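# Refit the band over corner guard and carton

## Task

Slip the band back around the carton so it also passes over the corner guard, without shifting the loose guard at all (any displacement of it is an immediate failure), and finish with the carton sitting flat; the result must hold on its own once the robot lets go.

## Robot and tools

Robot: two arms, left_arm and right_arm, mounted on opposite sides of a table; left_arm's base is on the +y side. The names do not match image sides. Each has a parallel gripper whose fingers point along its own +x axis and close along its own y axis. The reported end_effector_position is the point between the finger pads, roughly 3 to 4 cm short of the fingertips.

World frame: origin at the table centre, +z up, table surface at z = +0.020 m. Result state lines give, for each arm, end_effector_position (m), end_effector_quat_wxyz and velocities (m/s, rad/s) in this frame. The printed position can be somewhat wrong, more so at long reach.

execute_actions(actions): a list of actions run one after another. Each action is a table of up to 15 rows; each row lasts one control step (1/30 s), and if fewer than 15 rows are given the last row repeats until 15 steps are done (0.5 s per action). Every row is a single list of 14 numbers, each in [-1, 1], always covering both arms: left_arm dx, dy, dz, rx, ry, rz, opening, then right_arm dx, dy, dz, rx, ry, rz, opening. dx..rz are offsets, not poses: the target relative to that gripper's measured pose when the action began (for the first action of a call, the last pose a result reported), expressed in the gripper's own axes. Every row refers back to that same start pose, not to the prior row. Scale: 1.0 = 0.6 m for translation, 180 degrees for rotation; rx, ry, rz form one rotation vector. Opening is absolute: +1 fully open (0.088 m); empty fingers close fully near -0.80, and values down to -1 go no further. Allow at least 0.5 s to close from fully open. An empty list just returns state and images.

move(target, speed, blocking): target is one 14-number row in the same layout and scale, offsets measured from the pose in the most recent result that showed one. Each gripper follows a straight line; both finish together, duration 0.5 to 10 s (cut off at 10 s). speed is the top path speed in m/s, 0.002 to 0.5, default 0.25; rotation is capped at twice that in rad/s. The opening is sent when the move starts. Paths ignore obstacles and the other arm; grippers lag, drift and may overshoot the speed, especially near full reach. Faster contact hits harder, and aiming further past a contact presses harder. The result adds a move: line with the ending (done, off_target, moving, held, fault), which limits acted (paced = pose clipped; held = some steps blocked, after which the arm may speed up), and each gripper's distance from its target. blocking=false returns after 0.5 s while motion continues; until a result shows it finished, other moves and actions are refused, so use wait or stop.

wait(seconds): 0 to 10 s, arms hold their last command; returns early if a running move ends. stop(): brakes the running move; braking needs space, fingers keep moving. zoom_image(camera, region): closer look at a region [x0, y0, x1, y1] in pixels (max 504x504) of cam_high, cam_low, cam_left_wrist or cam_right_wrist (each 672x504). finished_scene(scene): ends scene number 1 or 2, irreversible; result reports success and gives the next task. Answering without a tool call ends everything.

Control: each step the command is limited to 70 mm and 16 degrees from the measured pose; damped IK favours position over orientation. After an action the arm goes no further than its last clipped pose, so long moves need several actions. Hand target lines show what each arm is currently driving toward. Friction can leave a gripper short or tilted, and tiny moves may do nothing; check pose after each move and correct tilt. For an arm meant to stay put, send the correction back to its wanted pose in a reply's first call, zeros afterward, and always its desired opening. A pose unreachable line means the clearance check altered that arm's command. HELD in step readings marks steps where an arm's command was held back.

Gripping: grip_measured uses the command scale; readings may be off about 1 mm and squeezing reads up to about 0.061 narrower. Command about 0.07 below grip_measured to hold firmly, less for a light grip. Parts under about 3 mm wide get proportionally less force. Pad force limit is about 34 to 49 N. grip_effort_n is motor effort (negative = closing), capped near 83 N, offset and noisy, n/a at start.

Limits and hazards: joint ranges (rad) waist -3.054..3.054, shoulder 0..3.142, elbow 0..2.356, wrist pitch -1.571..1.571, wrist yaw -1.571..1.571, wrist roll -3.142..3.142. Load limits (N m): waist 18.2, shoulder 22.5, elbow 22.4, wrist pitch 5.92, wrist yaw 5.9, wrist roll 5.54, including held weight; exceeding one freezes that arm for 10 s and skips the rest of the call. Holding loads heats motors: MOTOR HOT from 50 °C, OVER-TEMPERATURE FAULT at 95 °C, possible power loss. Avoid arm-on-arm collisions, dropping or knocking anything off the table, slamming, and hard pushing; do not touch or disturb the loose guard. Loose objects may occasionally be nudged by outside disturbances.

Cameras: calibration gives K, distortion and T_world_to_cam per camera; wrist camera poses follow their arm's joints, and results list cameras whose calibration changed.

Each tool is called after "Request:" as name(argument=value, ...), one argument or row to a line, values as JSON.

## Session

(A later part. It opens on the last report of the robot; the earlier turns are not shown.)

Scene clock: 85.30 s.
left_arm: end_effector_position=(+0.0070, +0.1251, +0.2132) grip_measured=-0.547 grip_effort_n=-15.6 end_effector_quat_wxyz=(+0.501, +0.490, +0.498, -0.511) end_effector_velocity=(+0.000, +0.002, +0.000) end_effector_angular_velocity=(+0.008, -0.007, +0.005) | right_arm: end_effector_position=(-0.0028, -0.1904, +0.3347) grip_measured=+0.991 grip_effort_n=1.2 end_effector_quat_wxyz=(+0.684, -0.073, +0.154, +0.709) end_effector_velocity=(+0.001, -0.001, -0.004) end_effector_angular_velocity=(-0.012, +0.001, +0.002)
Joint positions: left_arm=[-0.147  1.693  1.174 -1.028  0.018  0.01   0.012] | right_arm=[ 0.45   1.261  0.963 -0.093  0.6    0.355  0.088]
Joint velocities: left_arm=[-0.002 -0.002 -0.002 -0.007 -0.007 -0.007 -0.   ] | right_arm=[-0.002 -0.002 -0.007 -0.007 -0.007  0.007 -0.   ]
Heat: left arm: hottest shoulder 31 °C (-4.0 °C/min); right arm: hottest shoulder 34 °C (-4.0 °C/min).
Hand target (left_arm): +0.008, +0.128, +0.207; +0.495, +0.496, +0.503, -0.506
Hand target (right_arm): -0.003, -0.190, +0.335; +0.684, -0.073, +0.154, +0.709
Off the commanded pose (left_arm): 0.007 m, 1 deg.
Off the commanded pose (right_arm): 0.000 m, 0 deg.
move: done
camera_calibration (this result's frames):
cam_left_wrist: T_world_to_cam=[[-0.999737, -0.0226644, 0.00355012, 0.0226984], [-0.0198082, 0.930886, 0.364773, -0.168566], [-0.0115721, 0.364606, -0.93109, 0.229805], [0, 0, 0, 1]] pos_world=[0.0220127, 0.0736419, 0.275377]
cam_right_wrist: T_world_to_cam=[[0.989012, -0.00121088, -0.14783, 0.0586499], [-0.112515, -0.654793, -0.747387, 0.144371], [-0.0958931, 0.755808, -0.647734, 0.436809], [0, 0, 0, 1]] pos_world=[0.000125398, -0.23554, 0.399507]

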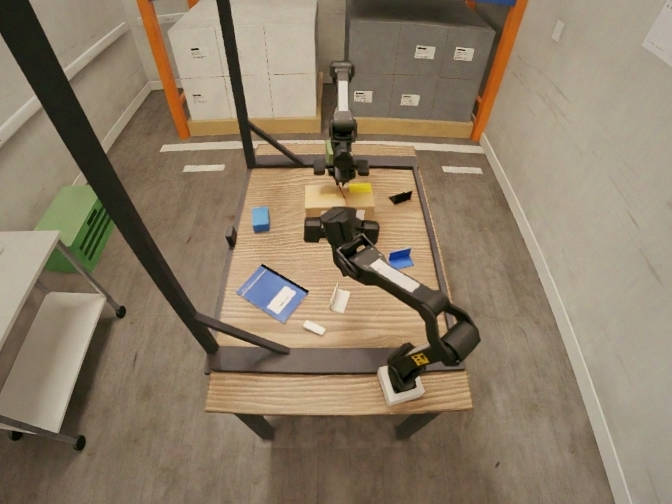

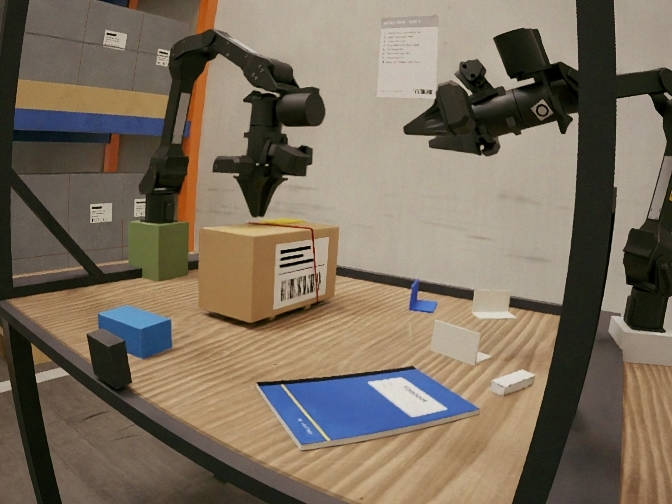

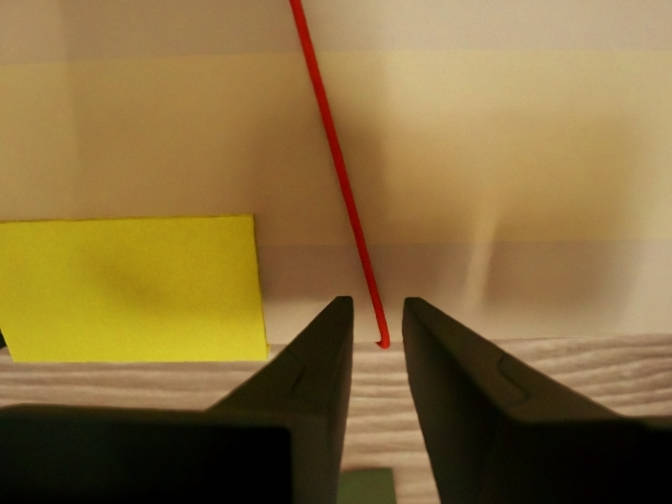

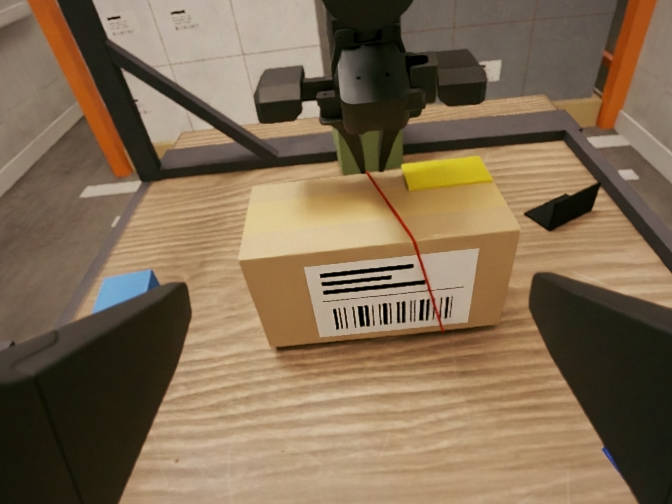

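Request:
move(
  target=[0.026,0.004,-0.004,0,0.004,0,-0.55, 0,0,0,0,0,0,1],
  speed=0.03,
)

Request:
zoom_image(
  camera="cam_right_wrist",
  region=[300, 100, 480, 235],
)

Scene clock: 94.77 s.
left_arm: end_effector_position=(+0.0083, +0.1246, +0.2039) grip_measured=-0.547 grip_effort_n=-15.6 end_effector_quat_wxyz=(+0.503, +0.487, +0.496, -0.513) end_effector_velocity=(+0.000, -0.002, +0.001) end_effector_angular_velocity=(-0.012, -0.007, +0.005) | right_arm: end_effector_position=(-0.0028, -0.1904, +0.3347) grip_measured=+0.991 grip_effort_n=1.2 end_effector_quat_wxyz=(+0.684, -0.073, +0.154, +0.709) end_effector_velocity=(-0.002, -0.001, -0.000) end_effector_angular_velocity=(-0.008, +0.012, +0.016)
Joint positions: left_arm=[-0.142  1.699  1.141 -0.981  0.018  0.012  0.012] | right_arm=[ 0.45   1.261  0.963 -0.093  0.6    0.355  0.088]
Joint velocities: left_arm=[-0.002 -0.002  0.002  0.007 -0.007 -0.007  0.   ] | right_arm=[-0.002 -0.002  0.002 -0.007 -0.022  0.007 -0.   ]
Heat: left arm: hottest shoulder 31 °C (-4.0 °C/min); right arm: hottest shoulder 34 °C (-4.0 °C/min).
Hand target (left_arm): +0.009, +0.127, +0.198; +0.498, +0.493, +0.501, -0.508
Hand target (right_arm): -0.003, -0.190, +0.335; +0.684, -0.073, +0.154, +0.709
Off the commanded pose (left_arm): 0.007 m, 1 deg.
Off the commanded pose (right_arm): 0.000 m, 0 deg.
move: done
camera_calibration (this result's frames):
cam_left_wrist: T_world_to_cam=[[-0.999663, -0.0256859, 0.0036298, 0.0244578], [-0.0226991, 0.933859, 0.35692, -0.163414], [-0.0125575, 0.356717, -0.934128, 0.222923], [0, 0, 0, 1]] pos_world=[0.0235396, 0.0737135, 0.266476]
cam_right_wrist: T_world_to_cam=[[0.989012, -0.00121088, -0.14783, 0.0586499], [-0.112515, -0.654793, -0.747387, 0.144371], [-0.0958931, 0.755808, -0.647734, 0.436809], [0, 0, 0, 1]] pos_world=[0.000125398, -0.23554, 0.399507]

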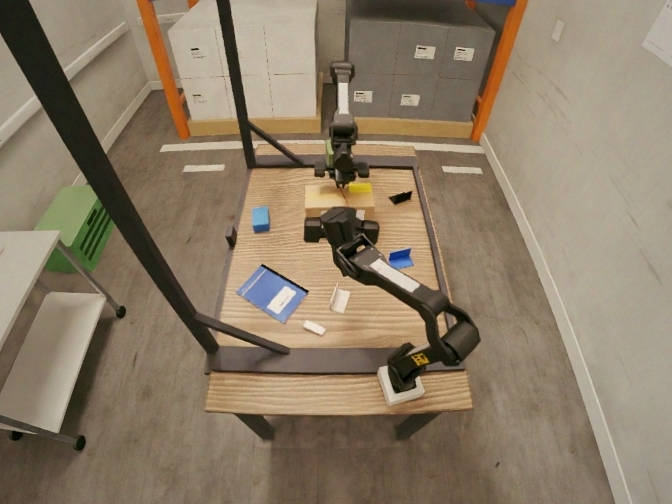

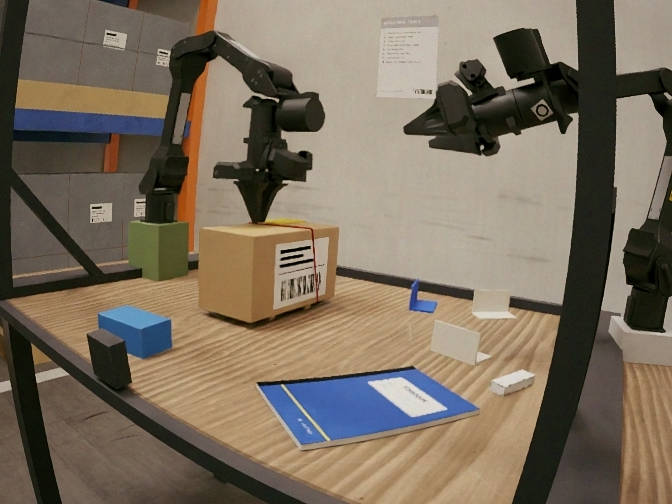

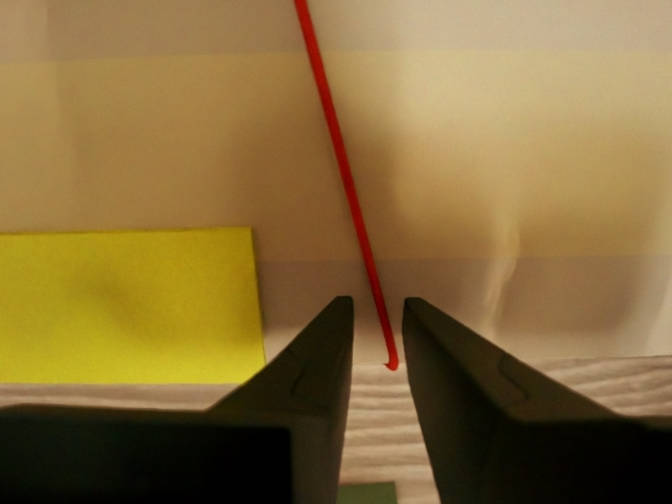

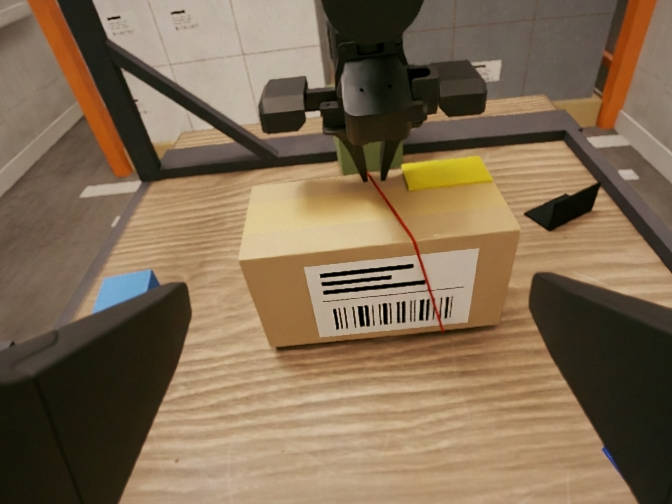

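Region (300, 100, 480, 235) of cam_right_wrist's 672x504 image, scaled by 2.800, with more detail than that image has; it fills the top 378 rows of this view, and the rest is white.

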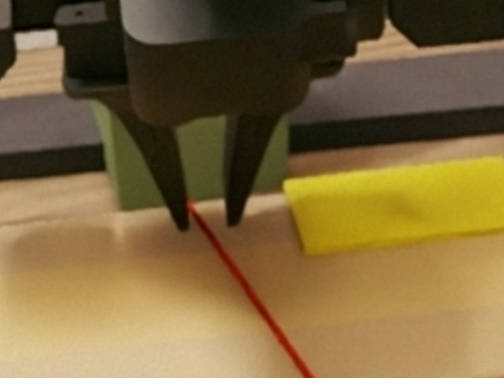

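Request:
move(
  target=[0.019,0,-0.003,0,0.003,0,-0.55, 0,0,0,0,0,0,1],
  speed=0.02,
)

Request:
zoom_image(
  camera="cam_right_wrist",
  region=[300, 100, 480, 235],
)

Scene clock: 101.90 s.
left_arm: end_effector_position=(+0.0084, +0.1232, +0.2003) grip_measured=-0.547 grip_effort_n=-15.6 end_effector_quat_wxyz=(+0.506, +0.485, +0.493, -0.516) end_effector_velocity=(+0.000, +0.005, -0.000) end_effector_angular_velocity=(+0.022, -0.007, +0.005) | right_arm: end_effector_position=(-0.0028, -0.1904, +0.3347) grip_measured=+0.991 grip_effort_n=1.2 end_effector_quat_wxyz=(+0.684, -0.073, +0.154, +0.709) end_effector_velocity=(+0.003, -0.001, -0.004) end_effector_angular_velocity=(-0.015, -0.023, -0.007)
Joint positions: left_arm=[-0.142  1.699  1.126 -0.954  0.018  0.012  0.012] | right_arm=[ 0.45   1.261  0.963 -0.093  0.6    0.355  0.088]
Joint velocities: left_arm=[-0.002 -0.002 -0.002 -0.022 -0.007 -0.007 -0.   ] | right_arm=[-0.002 -0.002 -0.002 -0.022  0.007 -0.007 -0.   ]
Heat: left arm: hottest shoulder 31 °C (-3.0 °C/min); right arm: hottest shoulder 34 °C (-3.0 °C/min).
Hand target (left_arm): +0.008, +0.126, +0.193; +0.501, +0.490, +0.499, -0.510
Hand target (right_arm): -0.003, -0.190, +0.335; +0.684, -0.073, +0.154, +0.709
Off the commanded pose (left_arm): 0.008 m, 1 deg.
Off the commanded pose (right_arm): 0.000 m, 0 deg.
move: done
camera_calibration (this result's frames):
cam_left_wrist: T_world_to_cam=[[-0.999674, -0.0252611, 0.00377528, 0.0243708], [-0.0223972, 0.938025, 0.345842, -0.159184], [-0.0122776, 0.345645, -0.938285, 0.222284], [0, 0, 0, 1]] pos_world=[0.0235267, 0.0731034, 0.263526]
cam_right_wrist: T_world_to_cam=[[0.989012, -0.00121088, -0.14783, 0.0586499], [-0.112515, -0.654793, -0.747387, 0.144371], [-0.0958931, 0.755808, -0.647734, 0.436809], [0, 0, 0, 1]] pos_world=[0.000125398, -0.23554, 0.399507]

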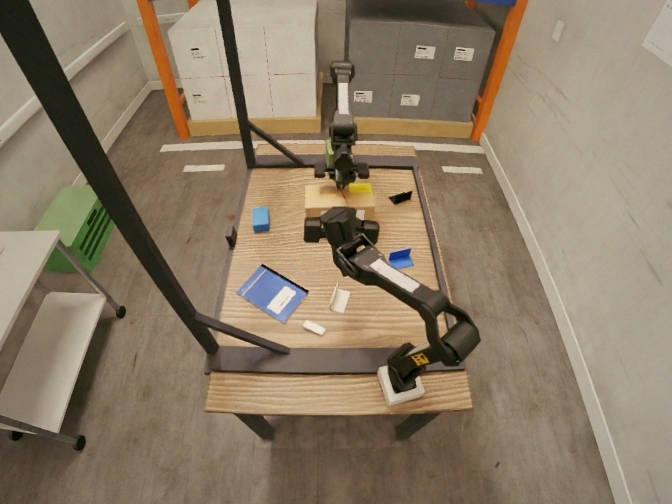

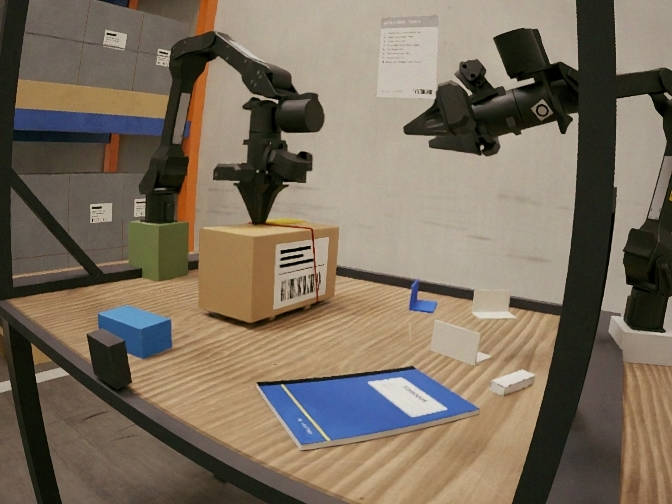

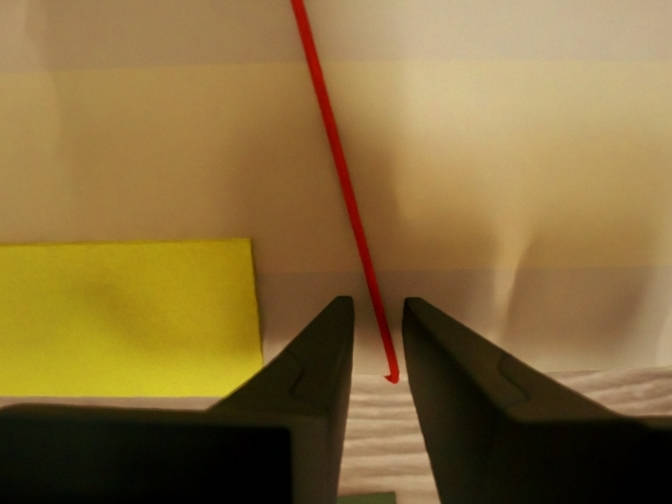

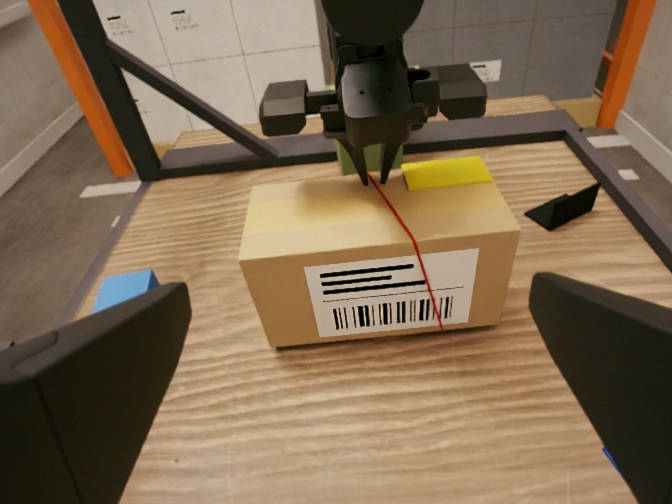

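Region (300, 100, 480, 235) of cam_right_wrist's 672x504 image, scaled by 2.800, with more detail than that image has; it fills the top 378 rows of this view, and the rest is white.

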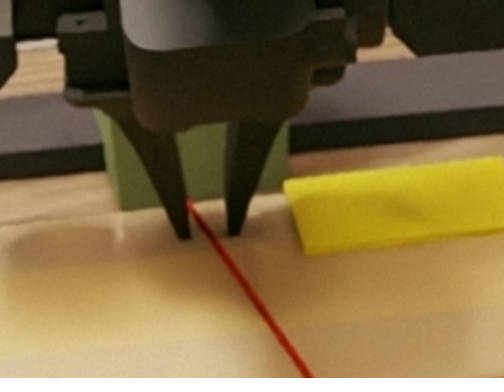

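Request:
move(
  target=[0.016,0,-0.004,0,0.008,0,-0.55, 0,0,0,0,0,0,1],
  speed=0.02,
)

Request:
zoom_image(
  camera="cam_right_wrist",
  region=[300, 100, 480, 235],
)

Scene clock: 105.67 s.
left_arm: end_effector_position=(+0.0084, +0.1231, +0.2003) grip_measured=-0.547 grip_effort_n=-15.6 end_effector_quat_wxyz=(+0.506, +0.484, +0.493, -0.516) end_effector_velocity=(-0.002, +0.004, +0.001) end_effector_angular_velocity=(+0.017, +0.008, +0.019) | right_arm: end_effector_position=(-0.0028, -0.1904, +0.3347) grip_measured=+0.991 grip_effort_n=1.2 end_effector_quat_wxyz=(+0.684, -0.073, +0.154, +0.709) end_effector_velocity=(+0.001, -0.001, -0.004) end_effector_angular_velocity=(-0.010, -0.026, +0.011)
Joint positions: left_arm=[-0.142  1.699  1.126 -0.954  0.018  0.012  0.012] | right_arm=[ 0.45   1.261  0.963 -0.093  0.6    0.355  0.088]
Joint velocities: left_arm=[-0.002 -0.002  0.002 -0.022  0.007 -0.022 -0.   ] | right_arm=[-0.002 -0.002 -0.007 -0.007 -0.007 -0.022  0.   ]
Heat: left arm: hottest shoulder 31 °C (-3.0 °C/min); right arm: hottest shoulder 34 °C (-3.0 °C/min).
Hand target (left_arm): +0.008, +0.125, +0.191; +0.500, +0.491, +0.500, -0.509
Hand target (right_arm): -0.003, -0.190, +0.335; +0.684, -0.073, +0.154, +0.709
Off the commanded pose (left_arm): 0.010 m, 1 deg.
Off the commanded pose (right_arm): 0.000 m, 0 deg.
move: off_target (left_arm)
camera_calibration (this result's frames):
cam_left_wrist: T_world_to_cam=[[-0.999674, -0.0252596, 0.00378036, 0.0243685], [-0.0223987, 0.938157, 0.345484, -0.159052], [-0.0122734, 0.345287, -0.938417, 0.222386], [0, 0, 0, 1]] pos_world=[0.0235274, 0.0730444, 0.263549]
cam_right_wrist: T_world_to_cam=[[0.989012, -0.00121088, -0.14783, 0.0586499], [-0.112515, -0.654793, -0.747387, 0.144371], [-0.0958931, 0.755808, -0.647734, 0.436809], [0, 0, 0, 1]] pos_world=[0.000125398, -0.23554, 0.399507]

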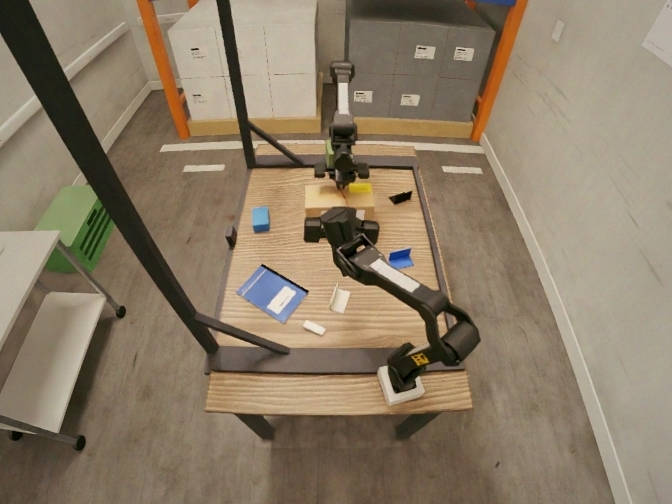

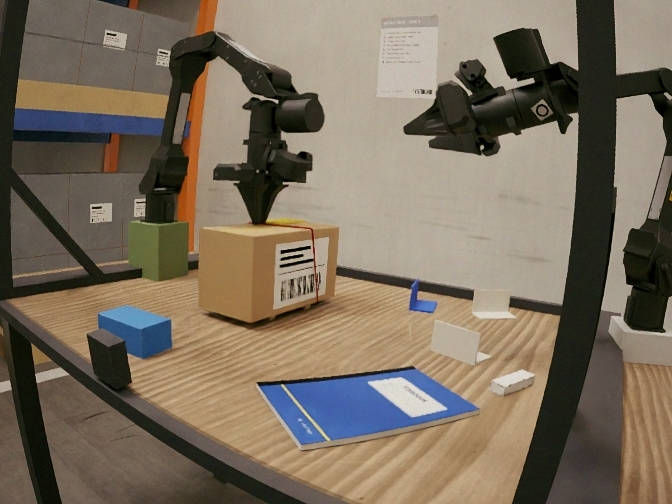

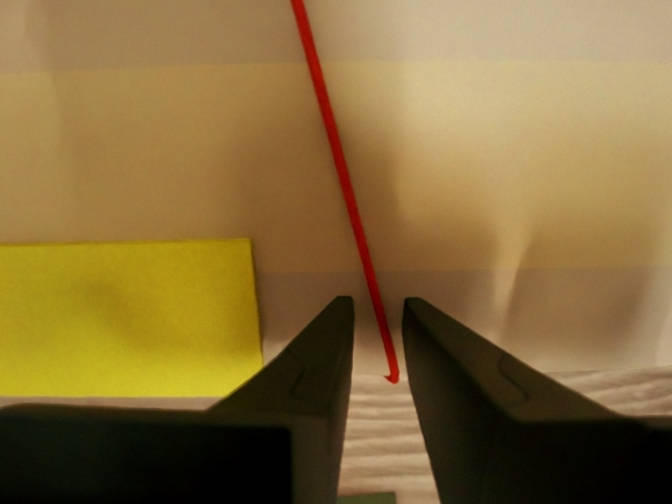

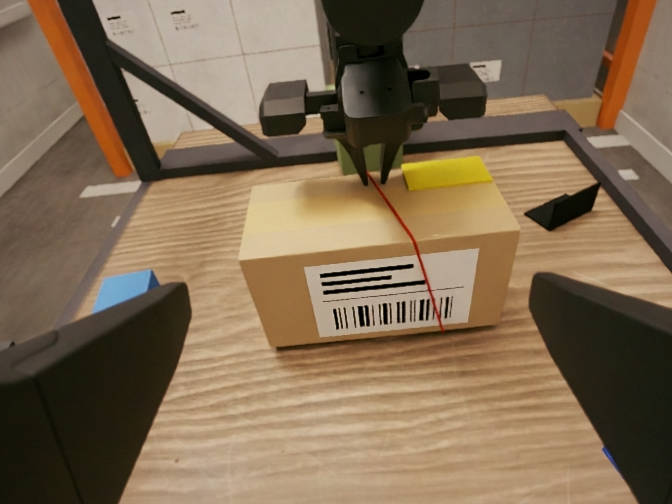

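Region (300, 100, 480, 235) of cam_right_wrist's 672x504 image, scaled by 2.800, with more detail than that image has; it fills the top 378 rows of this view, and the rest is white.

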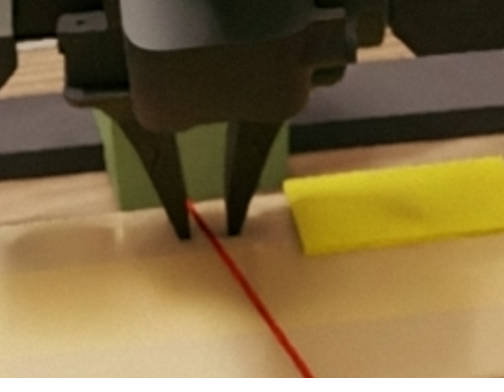

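Request:
execute_actions(
  actions=[
    [[-0.003,0,0,0,0,0,-0.62,0,0,0,0,0,0,1],[-0.003,0,0,0,0,0,-0.64,0,0,0,0,0,0,1],[-0.003,0,0,0,0,0,-0.66,0,0,0,0,0,0,1],[-0.003,0,0,0,0,0,-0.68,0,0,0,0,0,0,1],[-0.003,0,0,0,0,0,-0.70,0,0,0,0,0,0,1],[-0.003,0,0,0,0,0,-0.72,0,0,0,0,0,0,1],[-0.003,0,0,0,0,0,-0.74,0,0,0,0,0,0,1],[-0.003,0,0,0,0,0,-0.76,0,0,0,0,0,0,1],[-0.003,0,0,0,0,0,-0.78,0,0,0,0,0,0,1],[-0.003,0,0,0,0,0,-0.80,0,0,0,0,0,0,1],[-0.003,0,0,0,0,0,-0.82,0,0,0,0,0,0,1],[-0.003,0,0,0,0,0,-0.84,0,0,0,0,0,0,1],[-0.003,0,0,0,0,0,-0.86,0,0,0,0,0,0,1],[-0.003,0,0,0,0,0,-0.88,0,0,0,0,0,0,1],[-0.003,0,0,0,0,0,-0.9,0,0,0,0,0,0,1]],
    [[0,0,0,0,0,0,-0.9,0,0,0,0,0,0,1]],
  ],
)

Request:
move(
  target=[-0.06,0,0,0,0,0,-0.9, 0,0,0,0,0,0,1],
  speed=0.03,
)

Scene clock: 115.33 s.
left_arm: end_effector_position=(+0.0092, +0.1233, +0.2009) grip_measured=-0.815 grip_effort_n=-83.5 end_effector_quat_wxyz=(+0.507, +0.485, +0.493, -0.514) end_effector_velocity=(+0.003, +0.004, +0.000) end_effector_angular_velocity=(+0.008, -0.022, +0.006) | right_arm: end_effector_position=(-0.0028, -0.1904, +0.3347) grip_measured=+0.991 grip_effort_n=1.6 end_effector_quat_wxyz=(+0.684, -0.073, +0.154, +0.709) end_effector_velocity=(+0.000, -0.001, -0.002) end_effector_angular_velocity=(-0.007, -0.009, +0.007)
Joint positions: left_arm=[-0.14   1.699  1.129 -0.958  0.016  0.012  0.   ] | right_arm=[ 0.45   1.261  0.963 -0.093  0.6    0.355  0.088]
Joint velocities: left_arm=[-0.002 -0.007 -0.007 -0.007 -0.022 -0.007  0.   ] | right_arm=[-0.002 -0.002 -0.002 -0.007 -0.007 -0.007 -0.   ]
Heat: left arm: hottest shoulder 31 °C (-2.0 °C/min); right arm: hottest elbow 35 °C (-1.0 °C/min).
Hand target (left_arm): +0.009, +0.123, +0.201; +0.507, +0.485, +0.493, -0.514
Hand target (right_arm): -0.003, -0.190, +0.335; +0.684, -0.073, +0.154, +0.709
Off the commanded pose (left_arm): 0.000 m, 0 deg.
Off the commanded pose (right_arm): 0.000 m, 0 deg.
Step readings (end_effector_position; steps 1 to 15: 1st action; 16 to 30: 2nd action):
0: left_arm (+0.0084, +0.1231, +0.2003) | right_arm (-0.0028, -0.1904, +0.3347)
1: left_arm (+0.0084, +0.1231, +0.2003) | right_arm (-0.0028, -0.1904, +0.3347)
2: left_arm (+0.0089, +0.1232, +0.2003) | right_arm (-0.0028, -0.1904, +0.3347)
4: left_arm (+0.0096, +0.1233, +0.2005) | right_arm (-0.0028, -0.1904, +0.3347)
8: left_arm (+0.0095, +0.1233, +0.2007) | right_arm (-0.0028, -0.1904, +0.3347)
15: left_arm (+0.0092, +0.1233, +0.2009) | right_arm (-0.0028, -0.1904, +0.3347)
16: left_arm (+0.0092, +0.1233, +0.2009) | right_arm (-0.0028, -0.1904, +0.3347)
17: left_arm (+0.0092, +0.1233, +0.2009) | right_arm (-0.0028, -0.1904, +0.3347)
19: left_arm (+0.0092, +0.1233, +0.2009) | right_arm (-0.0028, -0.1904, +0.3347)
23: left_arm (+0.0092, +0.1233, +0.2009) | right_arm (-0.0028, -0.1904, +0.3347)
30: end_effector_position above
camera_calibration (this result's frames):
cam_left_wrist: T_world_to_cam=[[-0.999627, -0.0272543, 0.00184949, 0.0258642], [-0.0249164, 0.937441, 0.347251, -0.159678], [-0.0111979, 0.347076, -0.93777, 0.222542], [0, 0, 0, 1]] pos_world=[0.024368, 0.073155, 0.264094]
cam_right_wrist: T_world_to_cam=[[0.989012, -0.00121088, -0.14783, 0.0586499], [-0.112515, -0.654793, -0.747387, 0.144371], [-0.0958931, 0.755808, -0.647734, 0.436809], [0, 0, 0, 1]] pos_world=[0.000125398, -0.23554, 0.399507]

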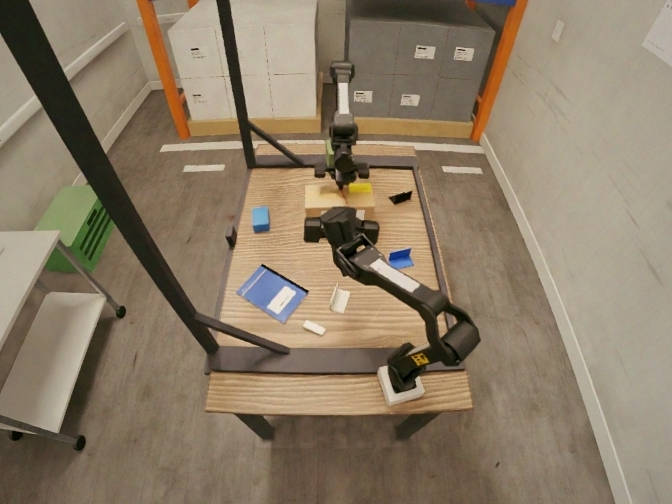

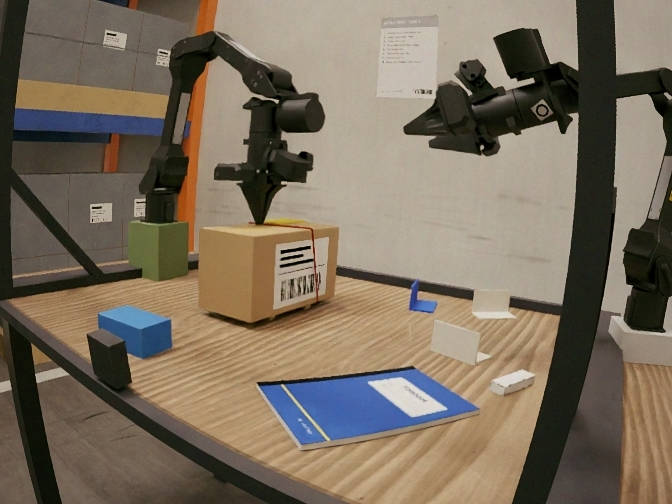

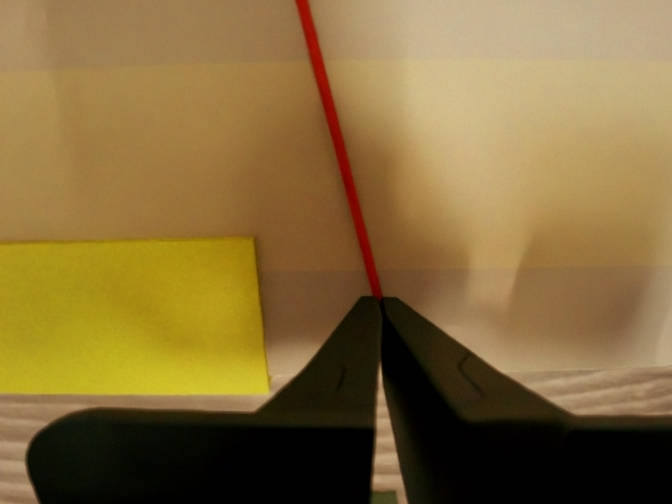

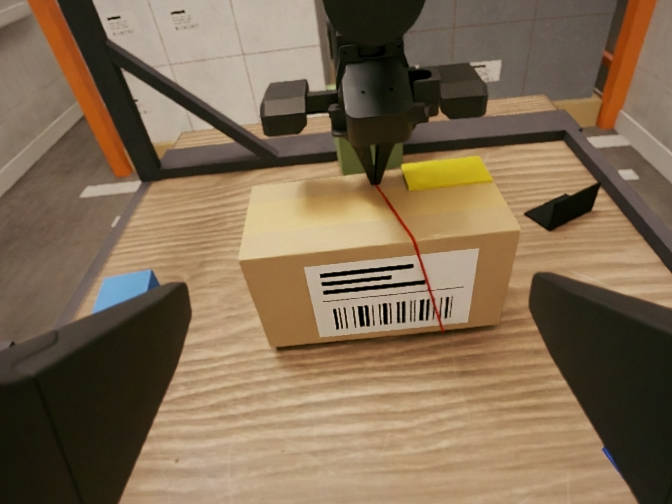

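Scene clock: 116.80 s.
left_arm: end_effector_position=(+0.0094, +0.1275, +0.2272) grip_measured=-0.815 grip_effort_n=-83.5 end_effector_quat_wxyz=(+0.500, +0.492, +0.501, -0.507) end_effector_velocity=(+0.000, +0.007, -0.001) end_effector_angular_velocity=(+0.027, -0.007, +0.005) | right_arm: end_effector_position=(-0.0028, -0.1904, +0.3347) grip_measured=+0.991 grip_effort_n=1.6 end_effector_quat_wxyz=(+0.684, -0.073, +0.154, +0.709) end_effector_velocity=(+0.004, +0.001, -0.001) end_effector_angular_velocity=(-0.003, -0.014, -0.012)
Joint positions: left_arm=[-0.14   1.68   1.216 -1.095  0.016  0.012  0.   ] | right_arm=[ 0.45   1.261  0.963 -0.093  0.6    0.355  0.088]
Joint velocities: left_arm=[-0.002 -0.002 -0.007 -0.022 -0.007 -0.007  0.   ] | right_arm=[-0.007 -0.002 -0.002 -0.007  0.007 -0.007 -0.   ]
Heat: left arm: hottest shoulder 31 °C (-2.0 °C/min); right arm: hottest elbow 35 °C (-1.0 °C/min).
Hand target (left_arm): +0.010, +0.125, +0.237; +0.507, +0.485, +0.494, -0.514
Hand target (right_arm): -0.003, -0.190, +0.335; +0.684, -0.073, +0.154, +0.709
Off the commanded pose (left_arm): 0.010 m, 2 deg.
Off the commanded pose (right_arm): 0.000 m, 0 deg.
move: off_target (left_arm)
camera_calibration (this result's frames):
cam_left_wrist: T_world_to_cam=[[-0.999605, -0.0280709, 0.00106883, 0.0264365], [-0.0256219, 0.926675, 0.37499, -0.177615], [-0.0115168, 0.374815, -0.927028, 0.239819], [0, 0, 0, 1]] pos_world=[0.0246371, 0.0754457, 0.288894]
cam_right_wrist: T_world_to_cam=[[0.989012, -0.00121088, -0.14783, 0.0586499], [-0.112515, -0.654793, -0.747387, 0.144371], [-0.0958931, 0.755808, -0.647734, 0.436809], [0, 0, 0, 1]] pos_world=[0.000125398, -0.23554, 0.399507]

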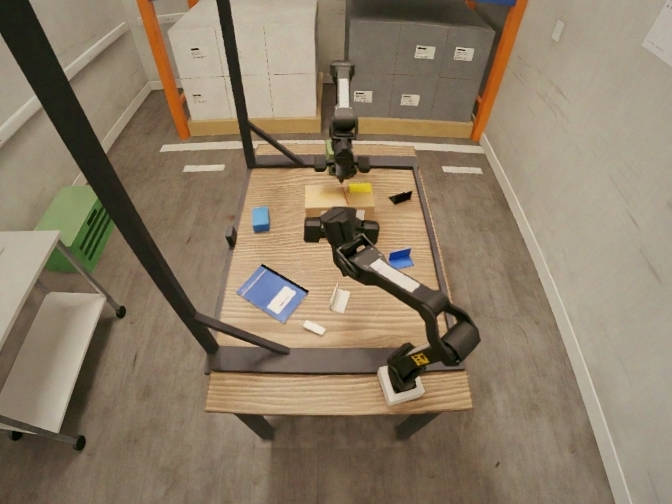

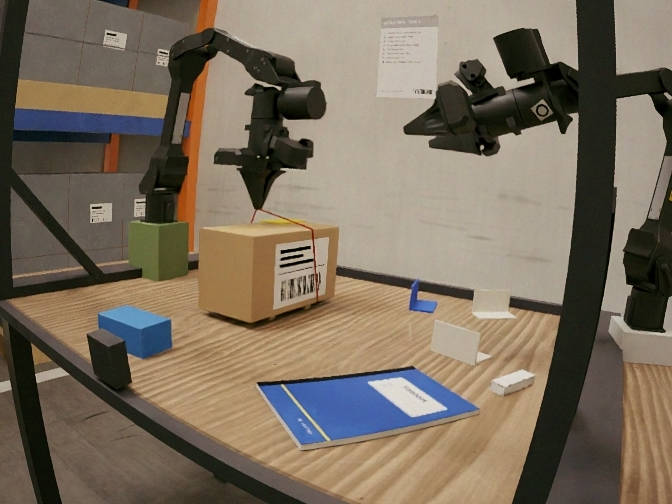

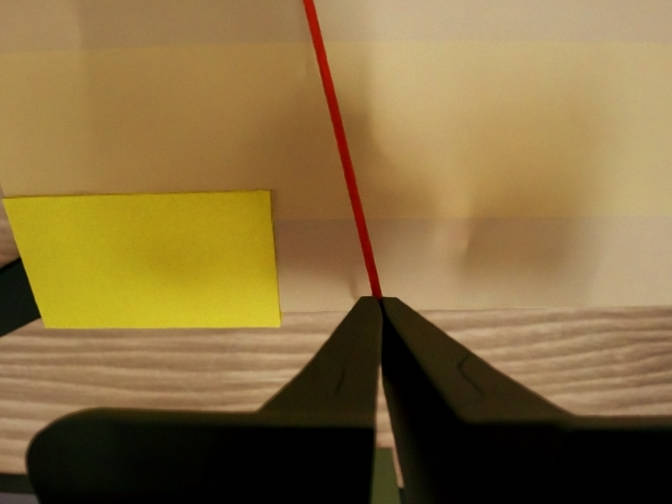

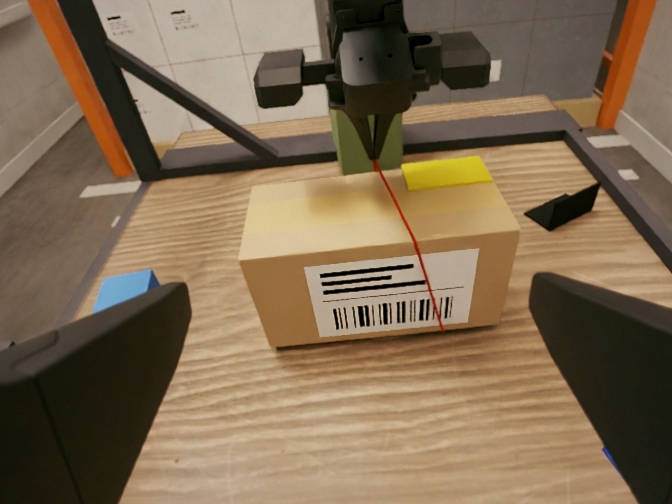

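Request:
move(
  target=[-0.005,0,-0.085,0,0,0,-0.9, 0,0,0,0,0,0,1],
  speed=0.03,
)

Scene clock: 124.33 s.
left_arm: end_effector_position=(+0.0103, +0.1698, +0.2299) grip_measured=-0.815 grip_effort_n=-83.5 end_effector_quat_wxyz=(+0.506, +0.488, +0.496, -0.509) end_effector_velocity=(-0.001, +0.008, -0.000) end_effector_angular_velocity=(+0.022, -0.006, +0.015) | right_arm: end_effector_position=(-0.0028, -0.1904, +0.3347) grip_measured=+0.991 grip_effort_n=1.2 end_effector_quat_wxyz=(+0.684, -0.073, +0.154, +0.709) end_effector_velocity=(+0.003, -0.001, -0.004) end_effector_angular_velocity=(-0.019, -0.005, -0.003)
Joint positions: left_arm=[-0.137  1.503  1.046 -1.083  0.011  0.012  0.   ] | right_arm=[ 0.45   1.261  0.963 -0.093  0.6    0.355  0.088]
Joint velocities: left_arm=[-0.007 -0.012 -0.012 -0.022 -0.007 -0.022  0.   ] | right_arm=[-0.007 -0.002 -0.002 -0.022 -0.007  0.007 -0.   ]
Heat: left arm: hottest shoulder 33 °C (+1.0 °C/min); right arm: hottest elbow 35 °C (+0.0 °C/min).
Hand target (left_arm): +0.009, +0.178, +0.230; +0.500, +0.492, +0.501, -0.506
Hand target (right_arm): -0.003, -0.190, +0.335; +0.684, -0.073, +0.154, +0.709
Off the commanded pose (left_arm): 0.009 m, 1 deg.
Off the commanded pose (right_arm): 0.000 m, 0 deg.
move: off_target (left_arm)
camera_calibration (this result's frames):
cam_left_wrist: T_world_to_cam=[[-0.999517, -0.0308699, -0.00364669, 0.0299877], [-0.0301269, 0.933141, 0.358247, -0.214983], [-0.00765617, 0.358184, -0.93362, 0.230707], [0, 0, 0, 1]] pos_world=[0.0252627, 0.1189, 0.292519]
cam_right_wrist: T_world_to_cam=[[0.989012, -0.00121088, -0.14783, 0.0586499], [-0.112515, -0.654793, -0.747387, 0.144371], [-0.0958931, 0.755808, -0.647734, 0.436809], [0, 0, 0, 1]] pos_world=[0.000125398, -0.23554, 0.399507]

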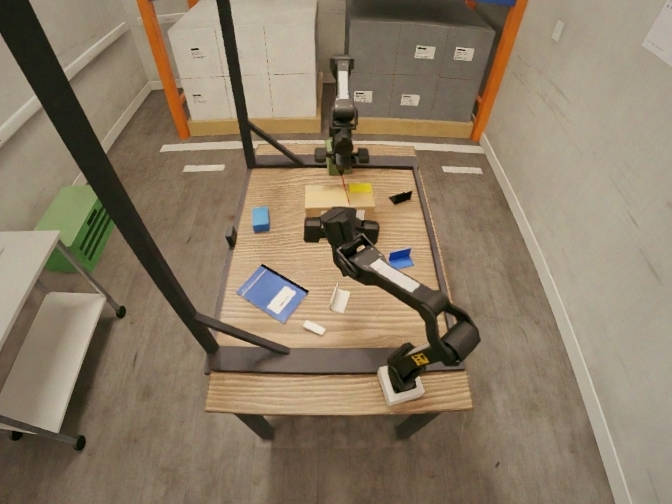

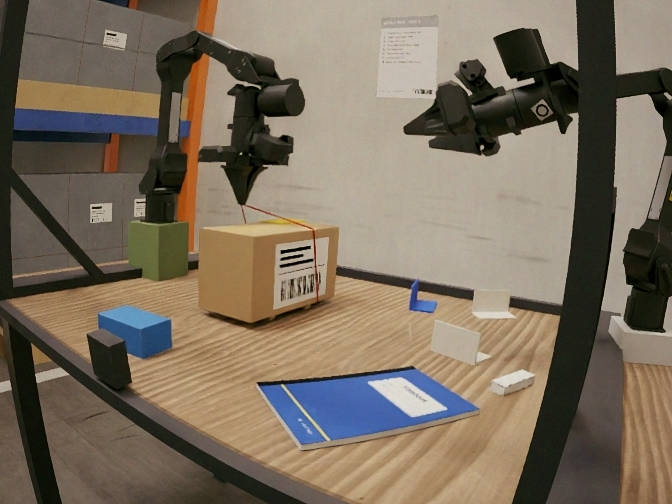

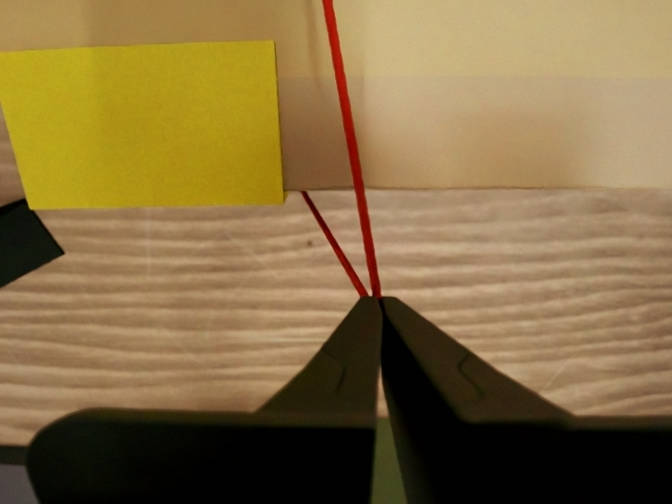

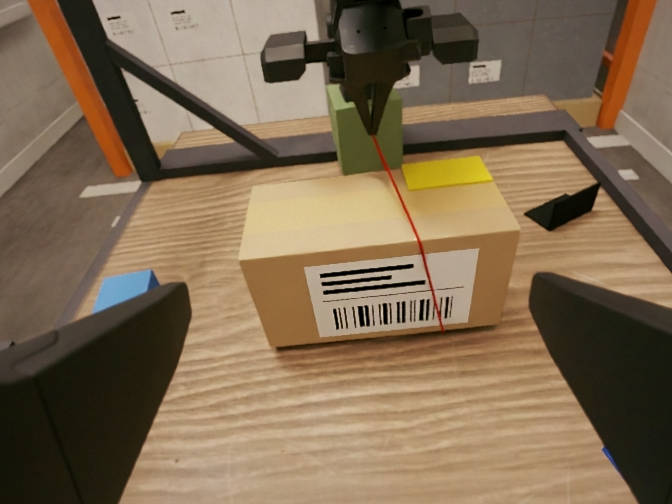

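Request:
move(
  target=[-0.004,0.088,-0.014,0,0,0,-0.9, 0,0,0,0,0,0,1],
  speed=0.03,
)

Scene clock: 134.03 s.
left_arm: end_effector_position=(+0.0623, +0.1740, +0.2298) grip_measured=-0.815 grip_effort_n=-83.5 end_effector_quat_wxyz=(+0.509, +0.486, +0.493, -0.512) end_effector_velocity=(-0.001, +0.005, -0.000) end_effector_angular_velocity=(+0.023, -0.003, -0.009) | right_arm: end_effector_position=(-0.0028, -0.1904, +0.3347) grip_measured=+0.991 grip_effort_n=1.2 end_effector_quat_wxyz=(+0.684, -0.073, +0.154, +0.709) end_effector_velocity=(+0.005, -0.000, -0.002) end_effector_angular_velocity=(-0.003, -0.014, -0.012)
Joint positions: left_arm=[ 0.072  1.503  1.045 -1.075  0.019  0.221  0.   ] | right_arm=[ 0.45   1.261  0.963 -0.093  0.6    0.355  0.088]
Joint velocities: left_arm=[-0.002 -0.002 -0.002 -0.022 -0.007  0.007  0.   ] | right_arm=[-0.007 -0.007 -0.007 -0.007  0.007 -0.007 -0.   ]
Heat: left arm: hottest shoulder 33 °C (+2.0 °C/min); right arm: hottest elbow 35 °C (+0.0 °C/min).
Hand target (left_arm): +0.063, +0.179, +0.232; +0.507, +0.488, +0.496, -0.509
Hand target (right_arm): -0.003, -0.190, +0.335; +0.684, -0.073, +0.154, +0.709
Off the commanded pose (left_arm): 0.005 m, 1 deg.
Off the commanded pose (right_arm): 0.000 m, 0 deg.
move: done
camera_calibration (this result's frames):
cam_left_wrist: T_world_to_cam=[[-0.999505, -0.0311774, -0.004316, 0.0823505], [-0.0307333, 0.937155, 0.347558, -0.215514], [-0.0067912, 0.347518, -0.937649, 0.232316], [0, 0, 0, 1]] pos_world=[0.0772639, 0.123803, 0.29309]
cam_right_wrist: T_world_to_cam=[[0.989012, -0.00121088, -0.14783, 0.0586499], [-0.112515, -0.654793, -0.747387, 0.144371], [-0.0958931, 0.755808, -0.647734, 0.436809], [0, 0, 0, 1]] pos_world=[0.000125398, -0.23554, 0.399507]

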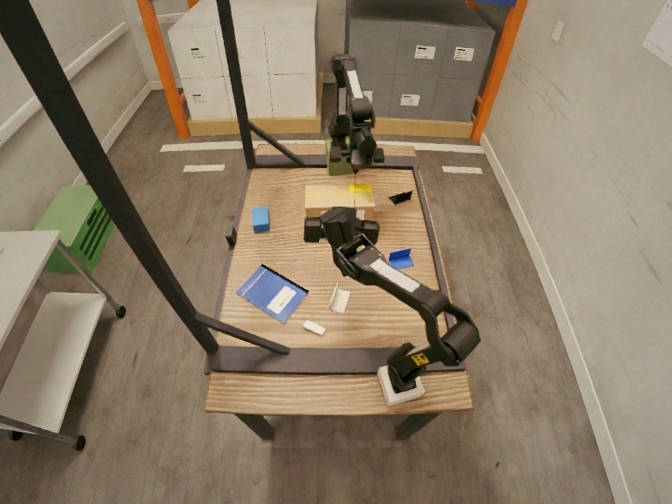

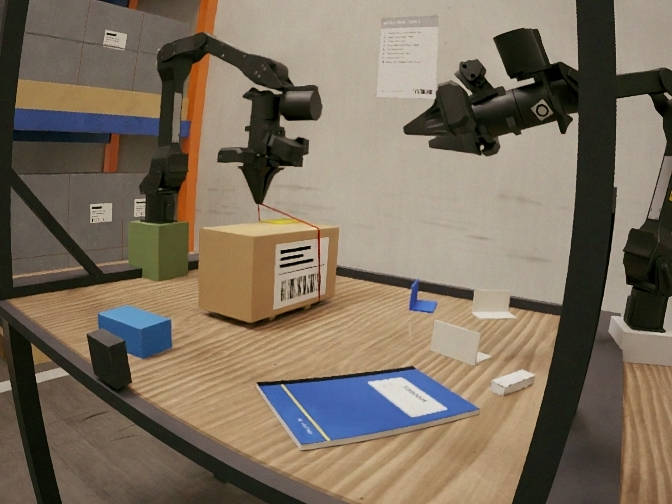

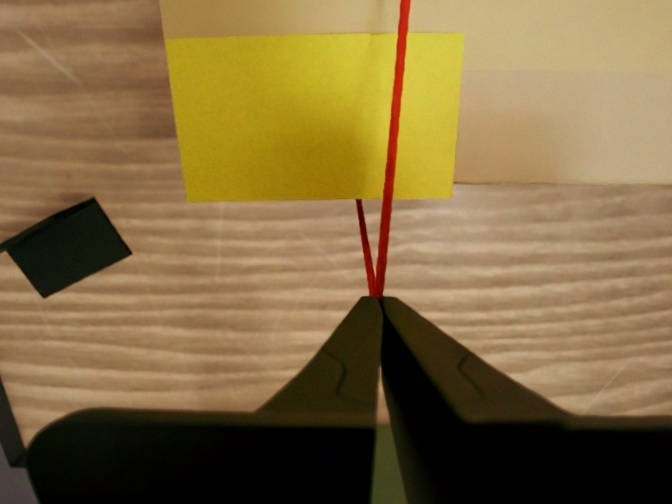

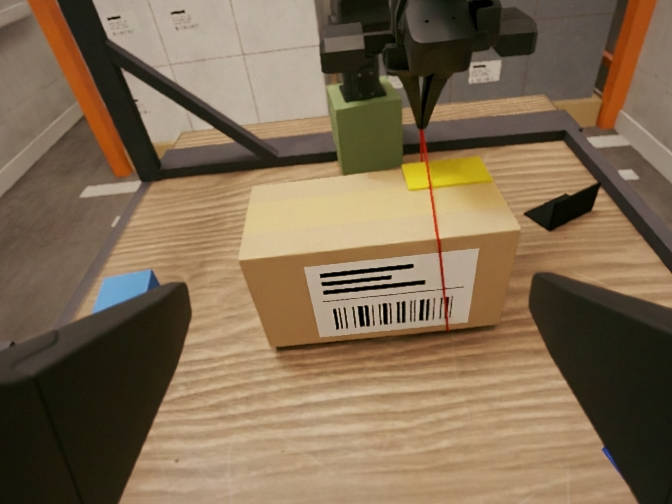

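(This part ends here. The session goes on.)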